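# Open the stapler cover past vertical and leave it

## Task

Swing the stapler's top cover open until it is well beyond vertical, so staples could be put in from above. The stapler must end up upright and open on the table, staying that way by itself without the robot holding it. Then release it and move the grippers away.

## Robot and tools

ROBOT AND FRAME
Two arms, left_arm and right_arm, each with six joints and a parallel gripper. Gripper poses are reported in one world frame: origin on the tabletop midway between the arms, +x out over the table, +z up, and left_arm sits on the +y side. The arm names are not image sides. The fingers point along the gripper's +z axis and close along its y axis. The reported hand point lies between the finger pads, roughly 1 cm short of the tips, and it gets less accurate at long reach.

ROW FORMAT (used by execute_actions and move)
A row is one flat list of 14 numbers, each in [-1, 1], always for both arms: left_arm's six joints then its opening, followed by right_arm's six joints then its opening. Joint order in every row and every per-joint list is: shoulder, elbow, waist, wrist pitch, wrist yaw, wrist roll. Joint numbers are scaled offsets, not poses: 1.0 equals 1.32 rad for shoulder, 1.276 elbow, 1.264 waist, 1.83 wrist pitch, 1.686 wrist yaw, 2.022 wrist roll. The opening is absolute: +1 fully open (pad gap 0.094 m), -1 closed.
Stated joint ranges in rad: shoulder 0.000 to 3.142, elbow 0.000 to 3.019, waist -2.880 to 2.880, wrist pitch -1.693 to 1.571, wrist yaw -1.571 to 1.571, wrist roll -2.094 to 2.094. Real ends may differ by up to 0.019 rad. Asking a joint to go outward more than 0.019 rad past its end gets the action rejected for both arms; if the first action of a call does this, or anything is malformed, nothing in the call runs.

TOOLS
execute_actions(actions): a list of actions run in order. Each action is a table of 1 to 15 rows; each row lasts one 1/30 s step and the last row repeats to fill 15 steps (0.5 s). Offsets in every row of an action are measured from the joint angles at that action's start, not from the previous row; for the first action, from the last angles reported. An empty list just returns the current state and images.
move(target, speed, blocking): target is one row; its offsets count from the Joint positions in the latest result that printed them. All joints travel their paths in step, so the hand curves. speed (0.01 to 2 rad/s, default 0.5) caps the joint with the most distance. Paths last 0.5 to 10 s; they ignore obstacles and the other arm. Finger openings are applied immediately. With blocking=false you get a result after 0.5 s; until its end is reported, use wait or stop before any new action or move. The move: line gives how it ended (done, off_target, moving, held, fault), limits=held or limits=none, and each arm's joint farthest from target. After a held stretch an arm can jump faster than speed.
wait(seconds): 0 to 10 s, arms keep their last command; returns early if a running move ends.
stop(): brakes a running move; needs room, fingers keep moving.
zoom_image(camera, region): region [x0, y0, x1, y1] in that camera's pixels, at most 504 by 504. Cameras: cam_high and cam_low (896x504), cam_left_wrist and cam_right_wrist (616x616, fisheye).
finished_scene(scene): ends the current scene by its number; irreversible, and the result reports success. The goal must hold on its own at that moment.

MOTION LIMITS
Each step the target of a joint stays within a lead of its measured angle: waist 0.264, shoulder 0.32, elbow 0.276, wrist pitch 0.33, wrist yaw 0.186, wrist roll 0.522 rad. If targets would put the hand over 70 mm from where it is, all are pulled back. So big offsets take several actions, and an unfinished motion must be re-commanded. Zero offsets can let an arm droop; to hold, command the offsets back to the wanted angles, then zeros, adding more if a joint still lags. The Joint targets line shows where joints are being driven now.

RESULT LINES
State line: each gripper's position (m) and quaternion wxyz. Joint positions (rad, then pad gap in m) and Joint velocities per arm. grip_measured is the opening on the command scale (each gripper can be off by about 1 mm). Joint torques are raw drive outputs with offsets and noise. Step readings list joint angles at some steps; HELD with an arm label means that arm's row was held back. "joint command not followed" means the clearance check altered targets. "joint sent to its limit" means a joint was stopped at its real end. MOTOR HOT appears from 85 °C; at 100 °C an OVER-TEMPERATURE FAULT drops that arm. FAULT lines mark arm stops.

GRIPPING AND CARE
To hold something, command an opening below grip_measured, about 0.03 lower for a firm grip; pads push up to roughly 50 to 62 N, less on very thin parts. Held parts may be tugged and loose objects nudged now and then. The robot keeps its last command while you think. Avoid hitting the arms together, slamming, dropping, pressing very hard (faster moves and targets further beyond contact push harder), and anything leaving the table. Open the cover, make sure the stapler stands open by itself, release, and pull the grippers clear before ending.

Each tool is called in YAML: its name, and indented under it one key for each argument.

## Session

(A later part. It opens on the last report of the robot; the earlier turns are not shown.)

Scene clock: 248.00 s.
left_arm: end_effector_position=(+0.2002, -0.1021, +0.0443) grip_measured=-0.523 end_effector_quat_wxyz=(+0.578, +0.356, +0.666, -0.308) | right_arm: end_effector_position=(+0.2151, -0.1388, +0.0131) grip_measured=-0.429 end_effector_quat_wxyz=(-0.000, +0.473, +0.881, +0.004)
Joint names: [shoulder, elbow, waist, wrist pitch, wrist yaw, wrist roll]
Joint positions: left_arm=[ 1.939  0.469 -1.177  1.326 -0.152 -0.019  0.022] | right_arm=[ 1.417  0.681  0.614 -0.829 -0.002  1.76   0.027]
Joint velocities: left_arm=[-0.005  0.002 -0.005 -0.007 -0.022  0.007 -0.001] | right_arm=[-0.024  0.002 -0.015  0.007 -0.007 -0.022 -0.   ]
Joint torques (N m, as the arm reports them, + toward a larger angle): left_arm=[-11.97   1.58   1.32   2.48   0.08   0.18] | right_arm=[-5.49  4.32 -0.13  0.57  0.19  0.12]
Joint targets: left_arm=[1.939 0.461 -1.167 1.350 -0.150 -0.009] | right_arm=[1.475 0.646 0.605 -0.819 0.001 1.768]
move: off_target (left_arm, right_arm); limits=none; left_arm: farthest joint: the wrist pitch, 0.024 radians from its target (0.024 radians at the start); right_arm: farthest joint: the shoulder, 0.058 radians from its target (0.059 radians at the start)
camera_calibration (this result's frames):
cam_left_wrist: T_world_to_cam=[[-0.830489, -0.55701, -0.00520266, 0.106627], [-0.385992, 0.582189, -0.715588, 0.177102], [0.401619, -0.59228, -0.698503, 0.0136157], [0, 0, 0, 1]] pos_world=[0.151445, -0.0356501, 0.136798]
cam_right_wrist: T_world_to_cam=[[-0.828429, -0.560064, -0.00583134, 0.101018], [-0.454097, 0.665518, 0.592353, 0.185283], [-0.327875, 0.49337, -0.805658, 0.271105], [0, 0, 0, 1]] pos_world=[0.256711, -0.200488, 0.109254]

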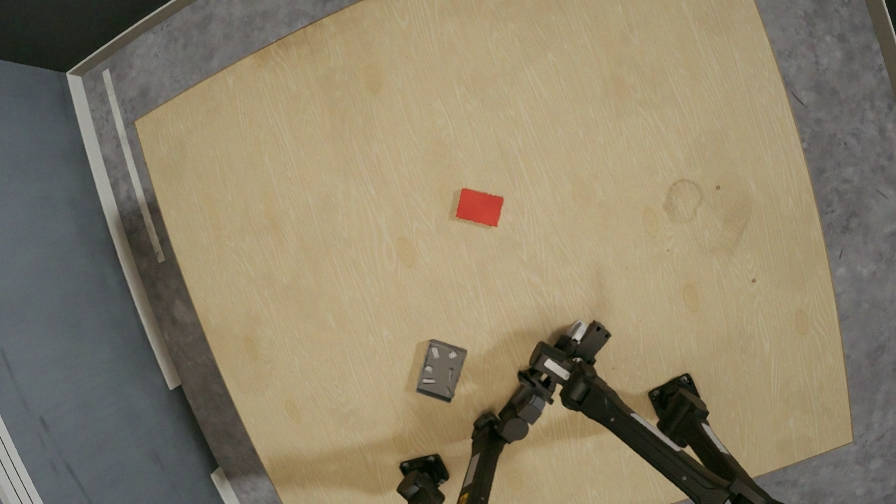

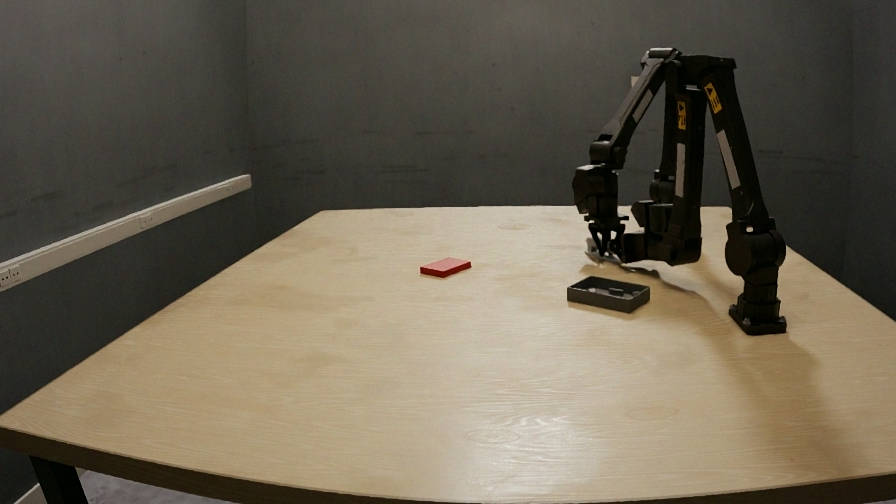

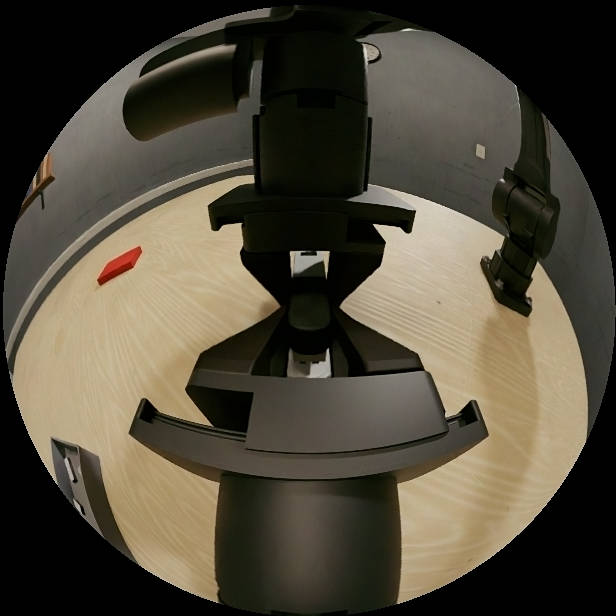

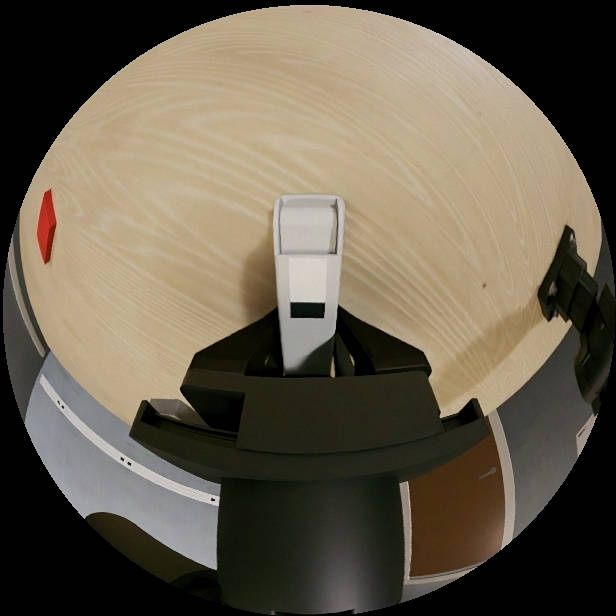

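execute_actions:
  actions:
    - [[-0.0121, 0.0141, 0.0080, -0.0038, 0.0013, -0.0063, -0.555, 0.0439, -0.0274, -0.0071, 0.0055, 0.0018, 0.004, -0.43],[-0.0166, 0.0141, 0.0080, -0.0067, 0.0014, -0.0067, -0.555, 0.0439, -0.0274, -0.0071, 0.0055, 0.0018, 0.004, -0.43],[-0.0211, 0.0142, 0.0081, -0.0124, 0.0016, -0.0071, -0.555, 0.0439, -0.0274, -0.0071, 0.0055, 0.0018, 0.004, -0.43],[-0.0256, 0.0142, 0.0082, -0.0181, 0.0017, -0.0075, -0.555, 0.0439, -0.0274, -0.0071, 0.0055, 0.0018, 0.004, -0.43],[-0.0302, 0.0143, 0.0082, -0.0238, 0.0018, -0.0079, -0.555, 0.0439, -0.0274, -0.0071, 0.0055, 0.0018, 0.004, -0.43],[-0.0347, 0.0143, 0.0083, -0.0294, 0.0019, -0.0083, -0.555, 0.0439, -0.0274, -0.0071, 0.0055, 0.0018, 0.004, -0.43],[-0.0392, 0.0144, 0.0084, -0.0351, 0.0021, -0.0087, -0.555, 0.0439, -0.0274, -0.0071, 0.0055, 0.0018, 0.004, -0.43],[-0.0437, 0.0144, 0.0085, -0.0408, 0.0022, -0.0091, -0.555, 0.0439, -0.0274, -0.0071, 0.0055, 0.0018, 0.004, -0.43],[-0.0482, 0.0145, 0.0085, -0.0465, 0.0023, -0.0095, -0.555, 0.0439, -0.0274, -0.0071, 0.0055, 0.0018, 0.004, -0.43],[-0.0527, 0.0145, 0.0086, -0.0522, 0.0024, -0.0098, -0.555, 0.0439, -0.0274, -0.0071, 0.0055, 0.0018, 0.004, -0.43],[-0.0527, 0.0145, 0.0086, -0.0579, 0.0024, -0.0098, -0.555, 0.0439, -0.0274, -0.0071, 0.0055, 0.0018, 0.004, -0.43],[-0.0527, 0.0145, 0.0086, -0.0608, 0.0024, -0.0098, -0.555, 0.0439, -0.0274, -0.0071, 0.0055, 0.0018, 0.004, -0.43]]

wait:
  seconds: 0.3

Scene clock: 292.00 s.
left_arm: end_effector_position=(+0.2006, -0.1028, +0.0479) grip_measured=-0.523 end_effector_quat_wxyz=(+0.565, +0.363, +0.678, -0.300) | right_arm: end_effector_position=(+0.2151, -0.1388, +0.0131) grip_measured=-0.429 end_effector_quat_wxyz=(-0.000, +0.473, +0.881, +0.004)
Joint names: [shoulder, elbow, waist, wrist pitch, wrist yaw, wrist roll]
Joint positions: left_arm=[ 1.883  0.469 -1.177  1.23  -0.152 -0.025  0.022] | right_arm=[ 1.417  0.681  0.614 -0.829 -0.002  1.761  0.027]
Joint velocities: left_arm=[-0.005  0.002  0.005 -0.032  0.007  0.051 -0.001] | right_arm=[-0.015  0.007 -0.005 -0.002  0.007 -0.037  0.   ]
Joint torques (N m, as the arm reports them, + toward a larger angle): left_arm=[-13.09   3.9    1.29   1.2    0.17  -0.06] | right_arm=[-5.55  4.38 -0.11  0.6   0.2   0.12]
Joint targets: left_arm=[1.869 0.487 -1.166 1.215 -0.148 -0.039] | right_arm=[1.474 0.646 0.605 -0.819 0.001 1.768]
Step readings (joint positions):
0: left_arm=[1.939 0.469 -1.177 1.326 -0.152 -0.019] | right_arm=[1.417 0.681 0.614 -0.829 -0.002 1.760]
1: left_arm=[1.939 0.469 -1.177 1.326 -0.152 -0.019] | right_arm=[1.417 0.681 0.614 -0.829 -0.002 1.760]
2: left_arm=[1.939 0.469 -1.177 1.326 -0.152 -0.020] | right_arm=[1.417 0.681 0.614 -0.829 -0.002 1.761]
4: left_arm=[1.934 0.469 -1.177 1.318 -0.152 -0.021] | right_arm=[1.417 0.681 0.614 -0.829 -0.002 1.761]
8: left_arm=[1.914 0.469 -1.177 1.282 -0.152 -0.022] | right_arm=[1.417 0.681 0.614 -0.829 -0.002 1.761]
15: Joint positions above
camera_calibration (this result's frames):
cam_left_wrist: T_world_to_cam=[[-0.83013, -0.557535, -0.00615223, 0.106434], [-0.40157, 0.605491, -0.687111, 0.184431], [0.386814, -0.567922, -0.726526, 0.0223435], [0, 0, 0, 1]] pos_world=[0.153773, -0.0396409, 0.143612]
cam_right_wrist: T_world_to_cam=[[-0.828642, -0.559748, -0.00582994, 0.101107], [-0.453842, 0.66569, 0.592355, 0.185252], [-0.327689, 0.493496, -0.805656, 0.271082], [0, 0, 0, 1]] pos_world=[0.256687, -0.200504, 0.109253]

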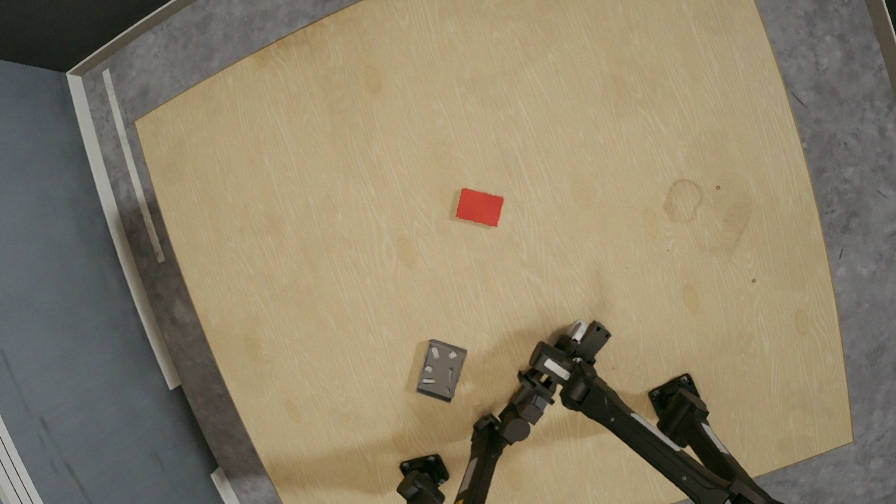

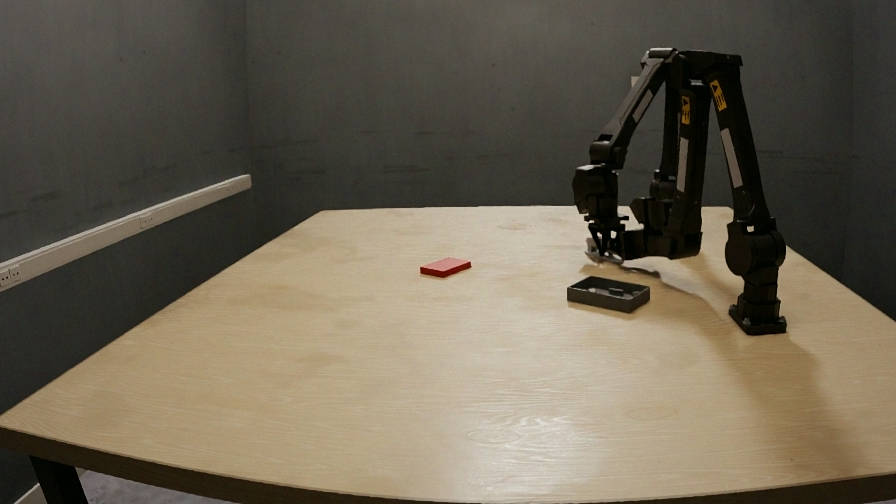

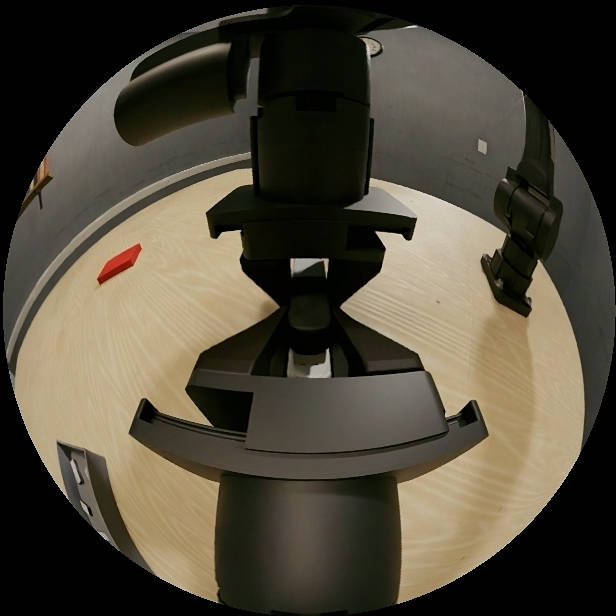

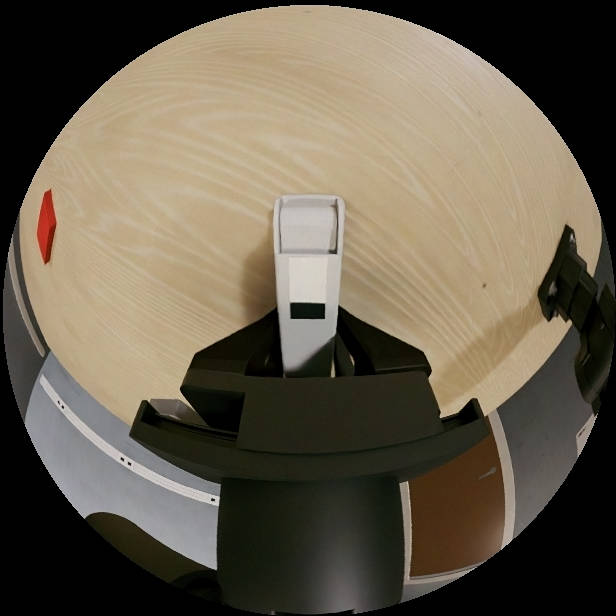

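Scene clock: 292.30 s.
left_arm: end_effector_position=(+0.2006, -0.1028, +0.0477) grip_measured=-0.523 end_effector_quat_wxyz=(+0.565, +0.362, +0.678, -0.300) | right_arm: end_effector_position=(+0.2151, -0.1388, +0.0131) grip_measured=-0.429 end_effector_quat_wxyz=(-0.000, +0.473, +0.881, +0.004)
Joint names: [shoulder, elbow, waist, wrist pitch, wrist yaw, wrist roll]
Joint positions: left_arm=[ 1.883  0.469 -1.177  1.229 -0.152 -0.026  0.022] | right_arm=[ 1.417  0.681  0.614 -0.829 -0.002  1.761  0.027]
Joint velocities: left_arm=[ 0.015 -0.007 -0.005 -0.017  0.037  0.007  0.002] | right_arm=[ 0.005 -0.012  0.005 -0.017 -0.022  0.022 -0.   ]
Joint torques (N m, as the arm reports them, + toward a larger angle): left_arm=[-13.11   3.92   1.52   1.14   0.19  -0.05] | right_arm=[-5.54  4.38 -0.07  0.61  0.2   0.12]
Joint targets: left_arm=[1.869 0.487 -1.166 1.215 -0.148 -0.039] | right_arm=[1.474 0.646 0.605 -0.819 0.001 1.768]
wait: 0.30 s; at rest by 0.17 s
camera_calibration (this result's frames):
cam_left_wrist: T_world_to_cam=[[-0.830059, -0.557649, -0.00551963, 0.106382], [-0.402303, 0.605623, -0.686566, 0.184415], [0.386206, -0.56767, -0.727046, 0.0224067], [0, 0, 0, 1]] pos_world=[0.15384, -0.0396424, 0.143491]
cam_right_wrist: T_world_to_cam=[[-0.828642, -0.559748, -0.00582994, 0.101107], [-0.453842, 0.66569, 0.592355, 0.185252], [-0.327689, 0.493496, -0.805656, 0.271082], [0, 0, 0, 1]] pos_world=[0.256687, -0.200504, 0.109253]

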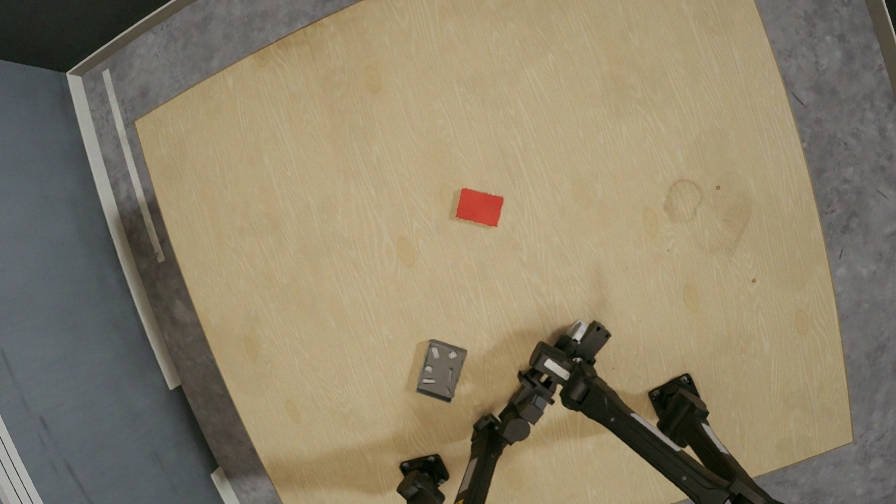

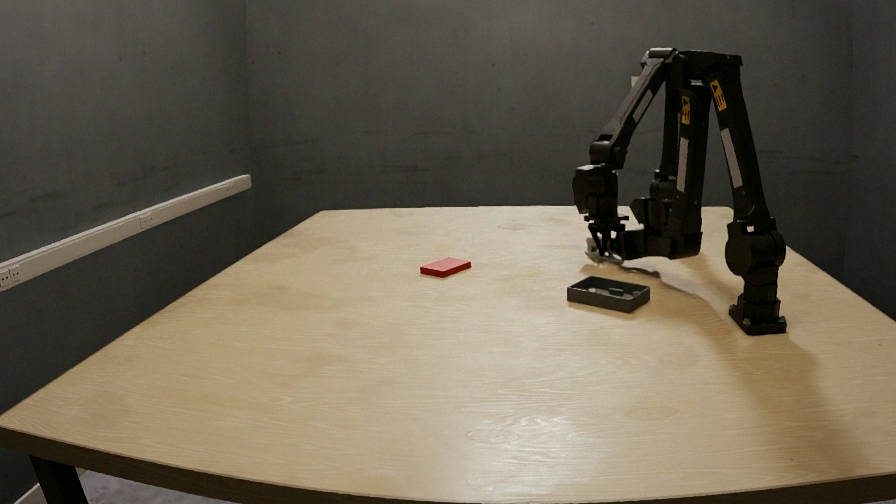

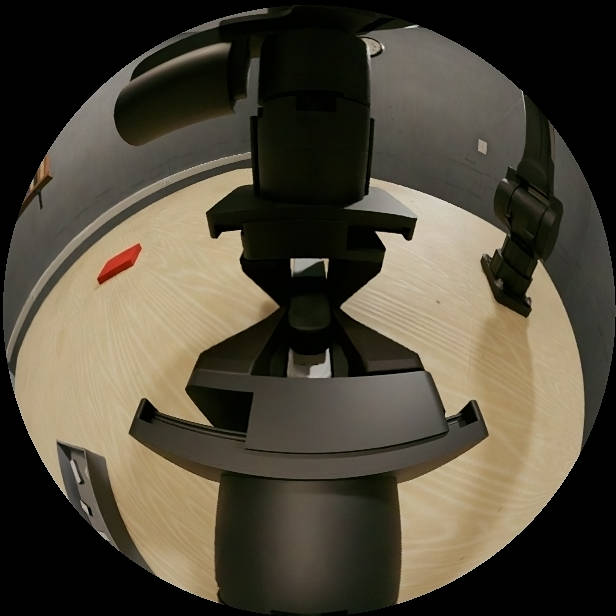

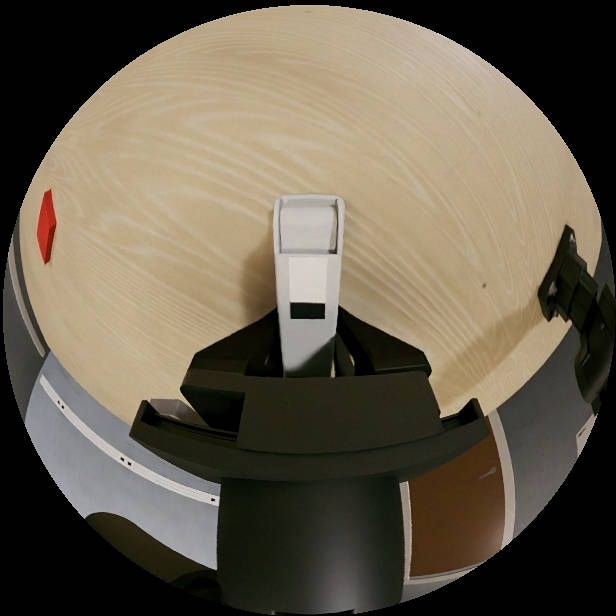

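execute_actions:
  actions:
    - [[-0.0154, 0.0149, 0.0088, -0.0066, 0.0026, -0.0068, -0.555, 0.0439, -0.0274, -0.0071, 0.0055, 0.0018, 0.004, -0.43],[-0.0202, 0.0149, 0.0090, -0.0096, 0.0029, -0.0073, -0.555, 0.0439, -0.0274, -0.0071, 0.0055, 0.0018, 0.004, -0.43],[-0.0250, 0.0149, 0.0091, -0.0157, 0.0031, -0.0077, -0.555, 0.0439, -0.0274, -0.0071, 0.0055, 0.0018, 0.004, -0.43],[-0.0298, 0.0149, 0.0092, -0.0218, 0.0034, -0.0082, -0.555, 0.0439, -0.0274, -0.0071, 0.0055, 0.0018, 0.004, -0.43],[-0.0345, 0.0149, 0.0094, -0.0279, 0.0036, -0.0086, -0.555, 0.0439, -0.0274, -0.0071, 0.0055, 0.0018, 0.004, -0.43],[-0.0393, 0.0149, 0.0095, -0.0340, 0.0039, -0.0090, -0.555, 0.0439, -0.0274, -0.0071, 0.0055, 0.0018, 0.004, -0.43],[-0.0441, 0.0149, 0.0096, -0.0401, 0.0041, -0.0095, -0.555, 0.0439, -0.0274, -0.0071, 0.0055, 0.0018, 0.004, -0.43],[-0.0489, 0.0149, 0.0098, -0.0461, 0.0044, -0.0099, -0.555, 0.0439, -0.0274, -0.0071, 0.0055, 0.0018, 0.004, -0.43],[-0.0537, 0.0149, 0.0099, -0.0522, 0.0046, -0.0104, -0.555, 0.0439, -0.0274, -0.0071, 0.0055, 0.0018, 0.004, -0.43],[-0.0585, 0.0149, 0.0100, -0.0583, 0.0049, -0.0108, -0.555, 0.0439, -0.0274, -0.0071, 0.0055, 0.0018, 0.004, -0.43],[-0.0585, 0.0149, 0.0100, -0.0644, 0.0049, -0.0108, -0.555, 0.0439, -0.0274, -0.0071, 0.0055, 0.0018, 0.004, -0.43],[-0.0585, 0.0149, 0.0100, -0.0674, 0.0049, -0.0108, -0.555, 0.0439, -0.0274, -0.0071, 0.0055, 0.0018, 0.004, -0.43]]
    - [[-0.0187, 0.0201, 0.0089, -0.0066, 0.0028, -0.0070, -0.555, 0.0439, -0.0274, -0.0071, 0.0055, 0.0018, 0.004, -0.43],[-0.0268, 0.0215, 0.0091, -0.0124, 0.0031, -0.0076, -0.555, 0.0439, -0.0274, -0.0071, 0.0055, 0.0018, 0.004, -0.43],[-0.0349, 0.0228, 0.0093, -0.0240, 0.0035, -0.0082, -0.555, 0.0439, -0.0274, -0.0071, 0.0055, 0.0018, 0.004, -0.43],[-0.0429, 0.0242, 0.0095, -0.0355, 0.0038, -0.0088, -0.555, 0.0439, -0.0274, -0.0071, 0.0055, 0.0018, 0.004, -0.43],[-0.0510, 0.0255, 0.0097, -0.0471, 0.0042, -0.0094, -0.555, 0.0439, -0.0274, -0.0071, 0.0055, 0.0018, 0.004, -0.43],[-0.0591, 0.0268, 0.0099, -0.0587, 0.0046, -0.0100, -0.555, 0.0439, -0.0274, -0.0071, 0.0055, 0.0018, 0.004, -0.43],[-0.0672, 0.0282, 0.0101, -0.0703, 0.0049, -0.0106, -0.555, 0.0439, -0.0274, -0.0071, 0.0055, 0.0018, 0.004, -0.43],[-0.0753, 0.0295, 0.0103, -0.0818, 0.0053, -0.0112, -0.555, 0.0439, -0.0274, -0.0071, 0.0055, 0.0018, 0.004, -0.43],[-0.0834, 0.0309, 0.0106, -0.0934, 0.0056, -0.0118, -0.555, 0.0439, -0.0274, -0.0071, 0.0055, 0.0018, 0.004, -0.43],[-0.0914, 0.0322, 0.0108, -0.1050, 0.0060, -0.0124, -0.555, 0.0439, -0.0274, -0.0071, 0.0055, 0.0018, 0.004, -0.43],[-0.0914, 0.0322, 0.0108, -0.1166, 0.0060, -0.0124, -0.555, 0.0439, -0.0274, -0.0071, 0.0055, 0.0018, 0.004, -0.43],[-0.0914, 0.0322, 0.0108, -0.1223, 0.0060, -0.0124, -0.555, 0.0439, -0.0274, -0.0071, 0.0055, 0.0018, 0.004, -0.43]]

wait:
  seconds: 0.3

Scene clock: 312.13 s.
left_arm: end_effector_position=(+0.2019, -0.1043, +0.0604) grip_measured=-0.523 end_effector_quat_wxyz=(+0.520, +0.380, +0.713, -0.278) | right_arm: end_effector_position=(+0.2151, -0.1389, +0.0131) grip_measured=-0.429 end_effector_quat_wxyz=(-0.000, +0.474, +0.880, +0.004)
Joint names: [shoulder, elbow, waist, wrist pitch, wrist yaw, wrist roll]
Joint positions: left_arm=[ 1.714  0.487 -1.172  0.914 -0.142 -0.048  0.022] | right_arm=[ 1.417  0.681  0.613 -0.829 -0.002  1.764  0.027]
Joint velocities: left_arm=[-0.034 -0.007 -0.005 -0.056  0.022  0.051 -0.001] | right_arm=[-0.024  0.007  0.005 -0.012  0.007  0.007 -0.001]
Joint torques (N m, as the arm reports them, + toward a larger angle): left_arm=[-12.59   5.71   1.68   1.19   0.14  -0.01] | right_arm=[-5.55  4.37 -0.03  0.59  0.19  0.05]
Joint targets: left_arm=[1.699 0.511 -1.161 0.897 -0.139 -0.059] | right_arm=[1.474 0.646 0.605 -0.819 0.001 1.769]
Step readings (joint positions; steps 1 to 15: 1st action; 16 to 30: 2nd action):
0: left_arm=[1.883 0.469 -1.177 1.229 -0.152 -0.026] | right_arm=[1.417 0.681 0.614 -0.829 -0.002 1.761]
1: left_arm=[1.882 0.469 -1.177 1.229 -0.152 -0.026] | right_arm=[1.417 0.681 0.614 -0.829 -0.002 1.761]
2: left_arm=[1.881 0.469 -1.177 1.228 -0.152 -0.026] | right_arm=[1.417 0.681 0.614 -0.829 -0.002 1.761]
4: left_arm=[1.875 0.469 -1.177 1.217 -0.152 -0.026] | right_arm=[1.417 0.681 0.614 -0.829 -0.002 1.761]
8: left_arm=[1.850 0.469 -1.176 1.175 -0.151 -0.029] | right_arm=[1.417 0.681 0.614 -0.829 -0.002 1.761]
15: left_arm=[1.820 0.470 -1.175 1.120 -0.149 -0.034] | right_arm=[1.417 0.681 0.614 -0.829 -0.002 1.761]
16: left_arm=[1.819 0.471 -1.175 1.120 -0.149 -0.035] | right_arm=[1.417 0.681 0.614 -0.829 -0.002 1.761]
17: left_arm=[1.817 0.471 -1.175 1.117 -0.148 -0.035] | right_arm=[1.417 0.681 0.614 -0.829 -0.002 1.761]
19: left_arm=[1.806 0.472 -1.175 1.096 -0.147 -0.037] | right_arm=[1.417 0.681 0.614 -0.829 -0.002 1.761]
23: left_arm=[1.764 0.477 -1.173 1.018 -0.145 -0.041] | right_arm=[1.417 0.681 0.614 -0.829 -0.002 1.761]
30: Joint positions above
camera_calibration (this result's frames):
cam_left_wrist: T_world_to_cam=[[-0.830107, -0.557603, -0.00116005, 0.106524], [-0.450213, 0.671459, -0.5886, 0.205228], [0.328984, -0.488079, -0.808423, 0.0551015], [0, 0, 0, 1]] pos_world=[0.162696, -0.0515102, 0.165466]
cam_right_wrist: T_world_to_cam=[[-0.830559, -0.5569, -0.00581873, 0.101937], [-0.451541, 0.667239, 0.592371, 0.185068], [-0.326009, 0.494626, -0.805645, 0.270948], [0, 0, 0, 1]] pos_world=[0.256562, -0.200733, 0.109252]

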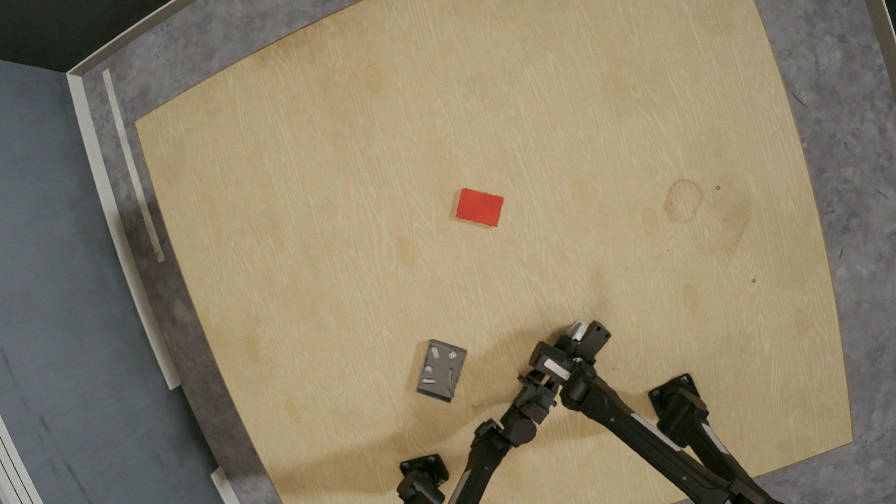

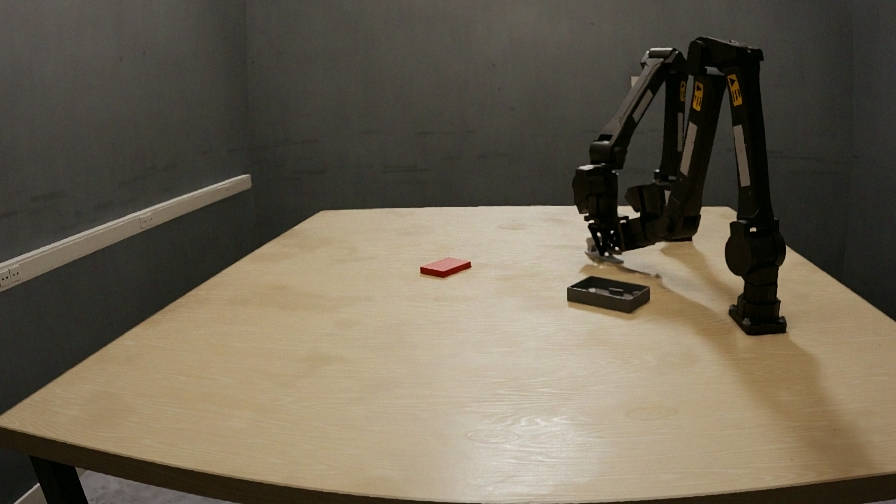

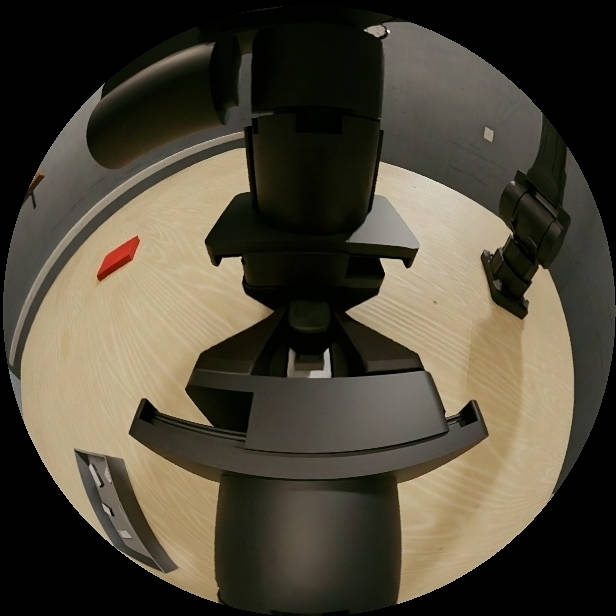

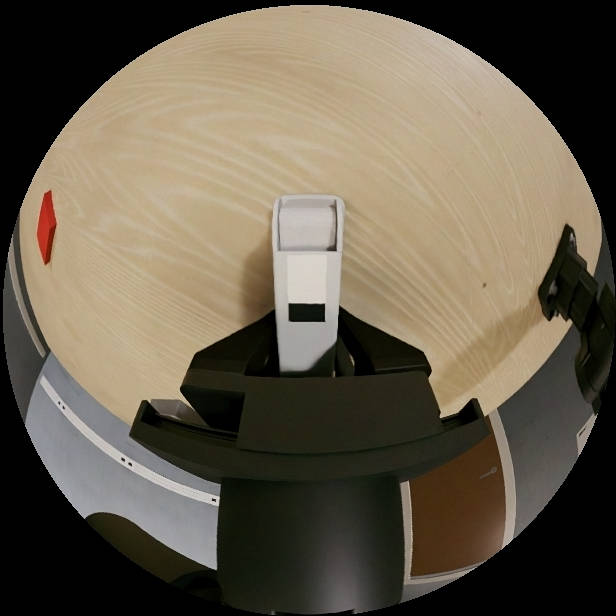

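Scene clock: 312.43 s.
left_arm: end_effector_position=(+0.2020, -0.1044, +0.0605) grip_measured=-0.523 end_effector_quat_wxyz=(+0.520, +0.379, +0.713, -0.278) | right_arm: end_effector_position=(+0.2151, -0.1389, +0.0131) grip_measured=-0.429 end_effector_quat_wxyz=(-0.000, +0.475, +0.880, +0.004)
Joint names: [shoulder, elbow, waist, wrist pitch, wrist yaw, wrist roll]
Joint positions: left_arm=[ 1.714  0.487 -1.172  0.912 -0.142 -0.048  0.022] | right_arm=[ 1.417  0.681  0.613 -0.829 -0.002  1.765  0.027]
Joint velocities: left_arm=[ 0.015  0.012 -0.015 -0.007 -0.022  0.007  0.001] | right_arm=[ 0.005  0.007 -0.015 -0.012 -0.037  0.022 -0.   ]
Joint torques (N m, as the arm reports them, + toward a larger angle): left_arm=[-12.41   5.63   1.57   1.12   0.17  -0.03] | right_arm=[-5.54  4.37 -0.07  0.6   0.19  0.07]
Joint targets: left_arm=[1.699 0.511 -1.161 0.896 -0.139 -0.060] | right_arm=[1.474 0.646 0.605 -0.819 0.001 1.769]
wait: 0.30 s; at rest by 0.17 s
camera_calibration (this result's frames):
cam_left_wrist: T_world_to_cam=[[-0.829978, -0.557797, -0.000490762, 0.106422], [-0.45082, 0.671319, -0.588295, 0.205436], [0.328479, -0.488051, -0.808646, 0.0552035], [0, 0, 0, 1]] pos_world=[0.162809, -0.0516092, 0.165549]
cam_right_wrist: T_world_to_cam=[[-0.831196, -0.555949, -0.0058145, 0.102206], [-0.450773, 0.667753, 0.592377, 0.184974], [-0.325449, 0.495002, -0.80564, 0.270879], [0, 0, 0, 1]] pos_world=[0.256492, -0.200781, 0.109251]

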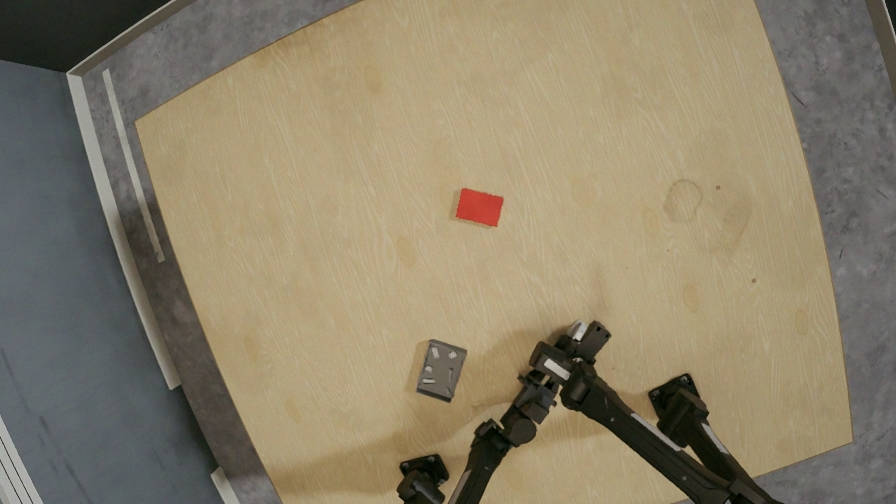

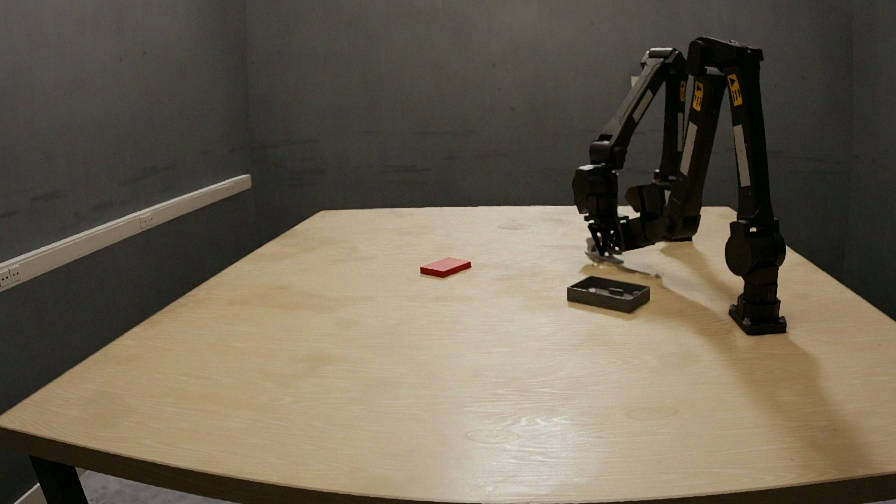

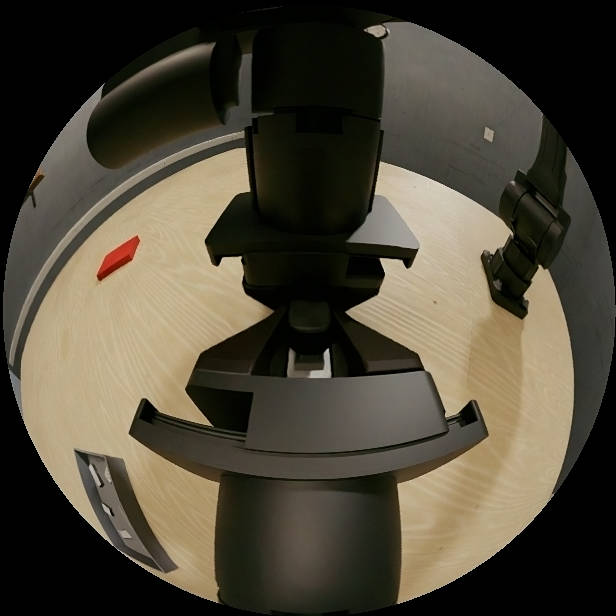

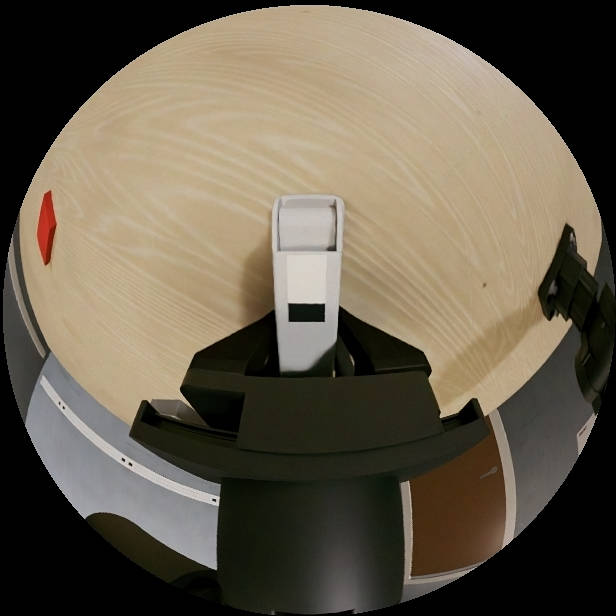

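zoom_image:
  camera: "cam_right_wrist"
  region: [250, 180, 370, 380]

Region (250, 180, 370, 380) of cam_right_wrist's 616x616 image, scaled by 2.520, with more detail than that image has; it fills the left 302 columns of this view, and the rest is white.

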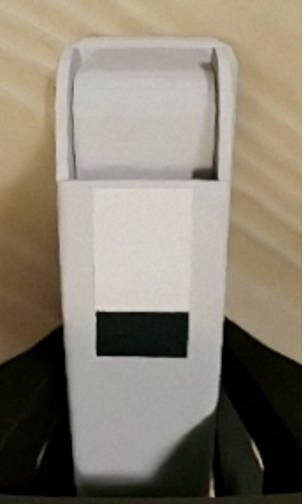

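execute_actions:
  actions:
    - [[-0.0114, 0.0188, 0.0087, -0.0066, 0.0018, -0.0059, -0.555, 0.0376, -0.0190, -0.0063, 0.0042, 0.0018, 0.002, -0.43],[-0.0114, 0.0188, 0.0087, -0.0055, 0.0018, -0.0059, -0.555, 0.0312, -0.0106, -0.0063, 0.0030, 0.0018, 0.002, -0.43],[-0.0114, 0.0188, 0.0087, -0.0044, 0.0018, -0.0059, -0.555, 0.0248, -0.0022, -0.0063, 0.0017, 0.0018, 0.002, -0.43],[-0.0114, 0.0188, 0.0087, -0.0044, 0.0018, -0.0059, -0.555, 0.0184, 0.0062, -0.0063, 0.0005, 0.0018, 0.002, -0.43],[-0.0114, 0.0188, 0.0087, -0.0044, 0.0018, -0.0059, -0.555, 0.0120, 0.0146, -0.0063, -0.0008, 0.0018, 0.002, -0.43],[-0.0114, 0.0188, 0.0087, -0.0044, 0.0018, -0.0059, -0.555, 0.0056, 0.0230, -0.0063, -0.0020, 0.0018, 0.002, -0.43],[-0.0114, 0.0188, 0.0087, -0.0044, 0.0018, -0.0059, -0.555, -0.0008, 0.0313, -0.0063, -0.0033, 0.0018, 0.002, -0.43],[-0.0114, 0.0188, 0.0087, -0.0044, 0.0018, -0.0059, -0.555, -0.0017, 0.0367, -0.0063, -0.0055, 0.0018, 0.002, -0.43],[-0.0114, 0.0188, 0.0087, -0.0044, 0.0018, -0.0059, -0.555, -0.0027, 0.0373, -0.0063, -0.0067, 0.0018, 0.002, -0.43],[-0.0114, 0.0188, 0.0087, -0.0044, 0.0018, -0.0059, -0.555, -0.0037, 0.0380, -0.0063, -0.0078, 0.0018, 0.002, -0.43],[-0.0114, 0.0188, 0.0087, -0.0044, 0.0018, -0.0059, -0.555, -0.0047, 0.0386, -0.0063, -0.0090, 0.0018, 0.002, -0.43],[-0.0114, 0.0188, 0.0087, -0.0044, 0.0018, -0.0059, -0.555, -0.0056, 0.0392, -0.0063, -0.0101, 0.0018, 0.002, -0.43],[-0.0114, 0.0188, 0.0087, -0.0044, 0.0018, -0.0059, -0.555, -0.0066, 0.0399, -0.0063, -0.0113, 0.0018, 0.002, -0.43],[-0.0114, 0.0188, 0.0087, -0.0044, 0.0018, -0.0059, -0.555, -0.0076, 0.0405, -0.0063, -0.0124, 0.0018, 0.002, -0.43],[-0.0114, 0.0188, 0.0087, -0.0044, 0.0018, -0.0059, -0.555, -0.0086, 0.0411, -0.0063, -0.0136, 0.0018, 0.002, -0.43]]

wait:
  seconds: 0.3

Scene clock: 388.17 s.
left_arm: end_effector_position=(+0.2020, -0.1044, +0.0609) grip_measured=-0.523 end_effector_quat_wxyz=(+0.520, +0.379, +0.714, -0.278) | right_arm: end_effector_position=(+0.2178, -0.1367, +0.0169) grip_measured=-0.429 end_effector_quat_wxyz=(+0.000, +0.475, +0.880, +0.004)
Joint names: [shoulder, elbow, waist, wrist pitch, wrist yaw, wrist roll]
Joint positions: left_arm=[ 1.713  0.487 -1.172  0.912 -0.142 -0.05   0.022] | right_arm=[ 1.416  0.694  0.613 -0.841 -0.002  1.765  0.027]
Joint velocities: left_arm=[-0.015 -0.012  0.015  0.012  0.066  0.081 -0.   ] | right_arm=[-0.005  0.012 -0.005 -0.071 -0.037 -0.051  0.001]
Joint torques (N m, as the arm reports them, + toward a larger angle): left_arm=[-12.5    5.71   1.35   1.36   0.13  -0.02] | right_arm=[-11.8   10.9    0.07  -0.13   0.17   0.08]
Joint targets: left_arm=[1.699 0.511 -1.162 0.904 -0.140 -0.060] | right_arm=[1.405 0.734 0.606 -0.854 0.001 1.769]
Step readings (joint positions):
0: left_arm=[1.714 0.487 -1.172 0.912 -0.142 -0.048] | right_arm=[1.417 0.681 0.613 -0.829 -0.002 1.765]
1: left_arm=[1.714 0.487 -1.172 0.912 -0.142 -0.048] | right_arm=[1.417 0.681 0.613 -0.829 -0.002 1.765]
2: left_arm=[1.714 0.487 -1.172 0.912 -0.142 -0.048] | right_arm=[1.417 0.681 0.613 -0.829 -0.002 1.765]
4: left_arm=[1.714 0.487 -1.172 0.912 -0.142 -0.049] | right_arm=[1.417 0.682 0.613 -0.829 -0.002 1.765]
8: left_arm=[1.713 0.487 -1.172 0.912 -0.142 -0.050] | right_arm=[1.416 0.685 0.613 -0.830 -0.002 1.765]
15: Joint positions above
camera_calibration (this result's frames):
cam_left_wrist: T_world_to_cam=[[-0.829717, -0.558183, 0.00107675, 0.106226], [-0.451651, 0.670226, -0.588904, 0.205786], [0.327994, -0.48911, -0.808203, 0.0554303], [0, 0, 0, 1]] pos_world=[0.1629, -0.0515181, 0.165872]
cam_right_wrist: T_world_to_cam=[[-0.831616, -0.55531, -0.0067041, 0.105846], [-0.450897, 0.668105, 0.591885, 0.182501], [-0.324201, 0.495244, -0.805995, 0.273471], [0, 0, 0, 1]] pos_world=[0.258972, -0.198587, 0.113106]

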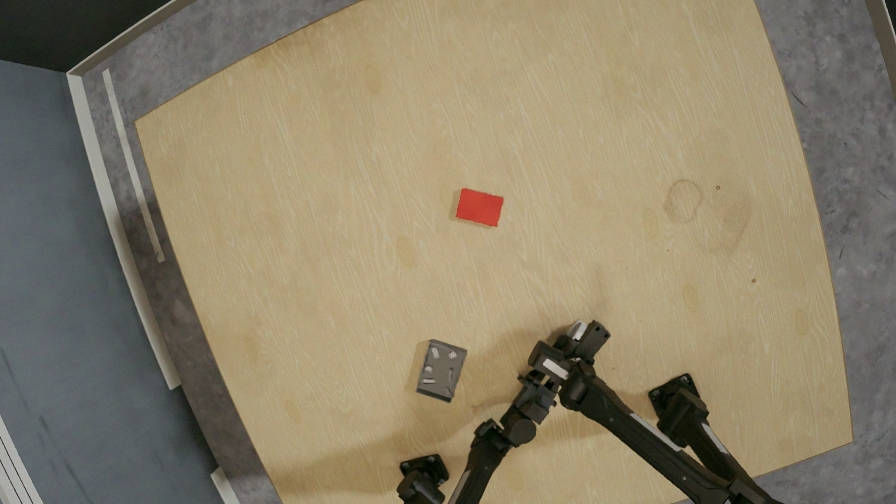

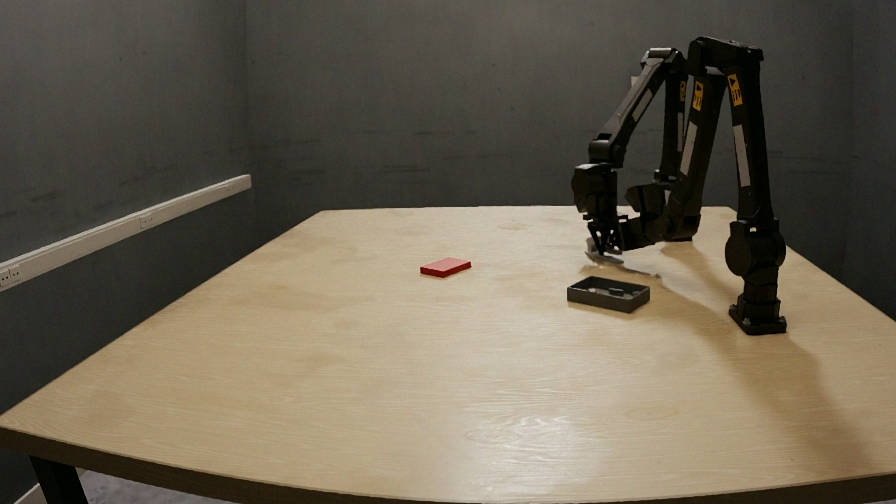

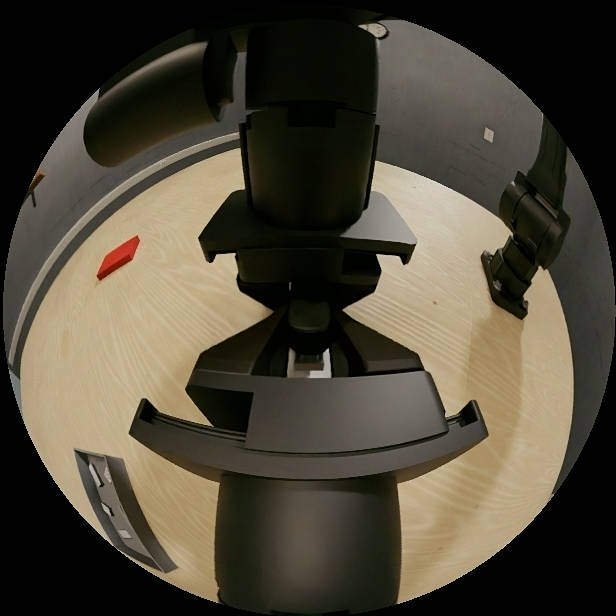

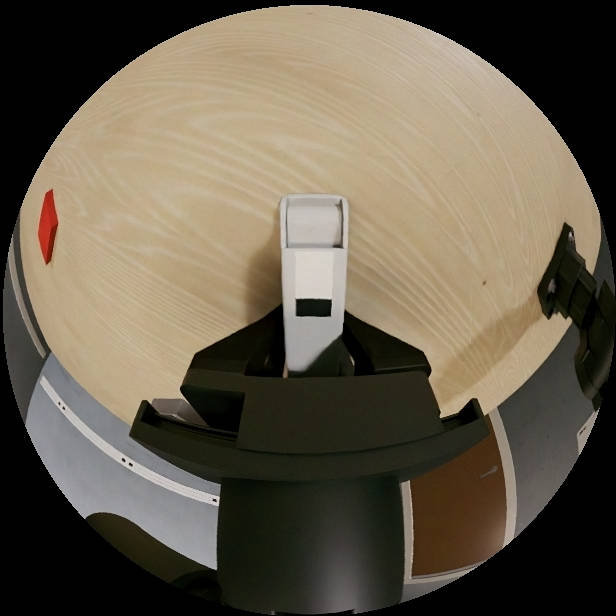

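Scene clock: 388.47 s.
left_arm: end_effector_position=(+0.2020, -0.1044, +0.0609) grip_measured=-0.523 end_effector_quat_wxyz=(+0.520, +0.379, +0.714, -0.278) | right_arm: end_effector_position=(+0.2174, -0.1371, +0.0172) grip_measured=-0.429 end_effector_quat_wxyz=(-0.000, +0.475, +0.880, +0.002)
Joint names: [shoulder, elbow, waist, wrist pitch, wrist yaw, wrist roll]
Joint positions: left_arm=[ 1.713  0.487 -1.172  0.912 -0.142 -0.05   0.022] | right_arm=[ 1.416  0.695  0.613 -0.846 -0.002  1.765  0.027]
Joint velocities: left_arm=[-0.005 -0.002 -0.005 -0.002  0.095  0.022 -0.   ] | right_arm=[-0.015 -0.002  0.005 -0.007  0.007 -0.007  0.   ]
Joint torques (N m, as the arm reports them, + toward a larger angle): left_arm=[-12.26   5.69   1.47   1.33   0.12  -0.02] | right_arm=[-11.73  10.88  -0.02  -0.08   0.17   0.08]
Joint targets: left_arm=[1.699 0.511 -1.162 0.904 -0.140 -0.060] | right_arm=[1.405 0.734 0.606 -0.854 0.001 1.769]
wait: 0.30 s; at rest by 0.23 s
camera_calibration (this result's frames):
cam_left_wrist: T_world_to_cam=[[-0.829717, -0.558183, 0.00107675, 0.106226], [-0.451651, 0.670226, -0.588904, 0.205786], [0.327994, -0.48911, -0.808203, 0.0554303], [0, 0, 0, 1]] pos_world=[0.1629, -0.0515181, 0.165872]
cam_right_wrist: T_world_to_cam=[[-0.831629, -0.555322, -0.00333024, 0.105245], [-0.449446, 0.669526, 0.591382, 0.182278], [-0.326178, 0.493307, -0.806384, 0.273967], [0, 0, 0, 1]] pos_world=[0.258811, -0.198745, 0.113477]

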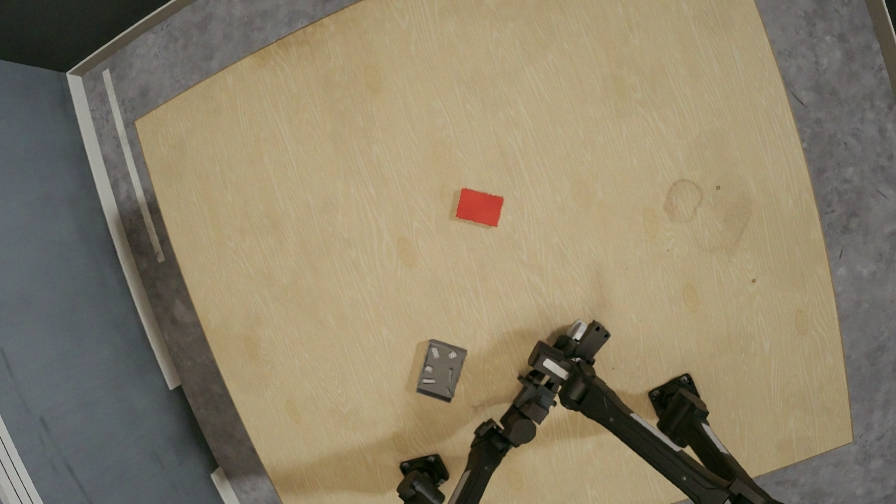

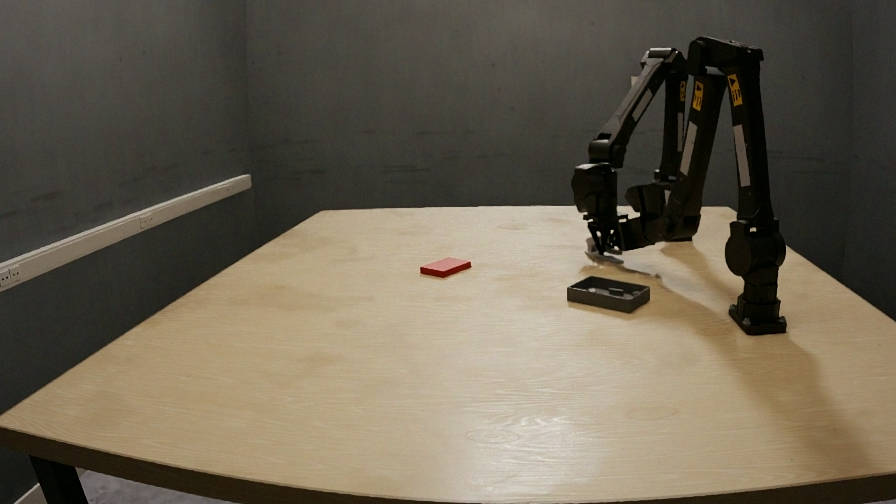

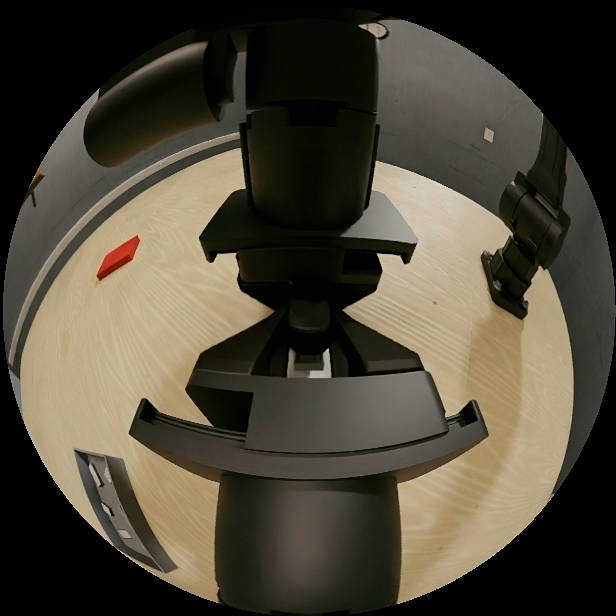

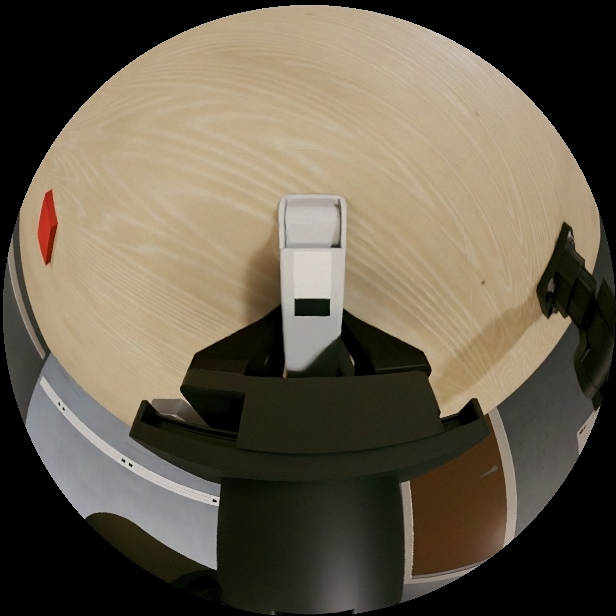

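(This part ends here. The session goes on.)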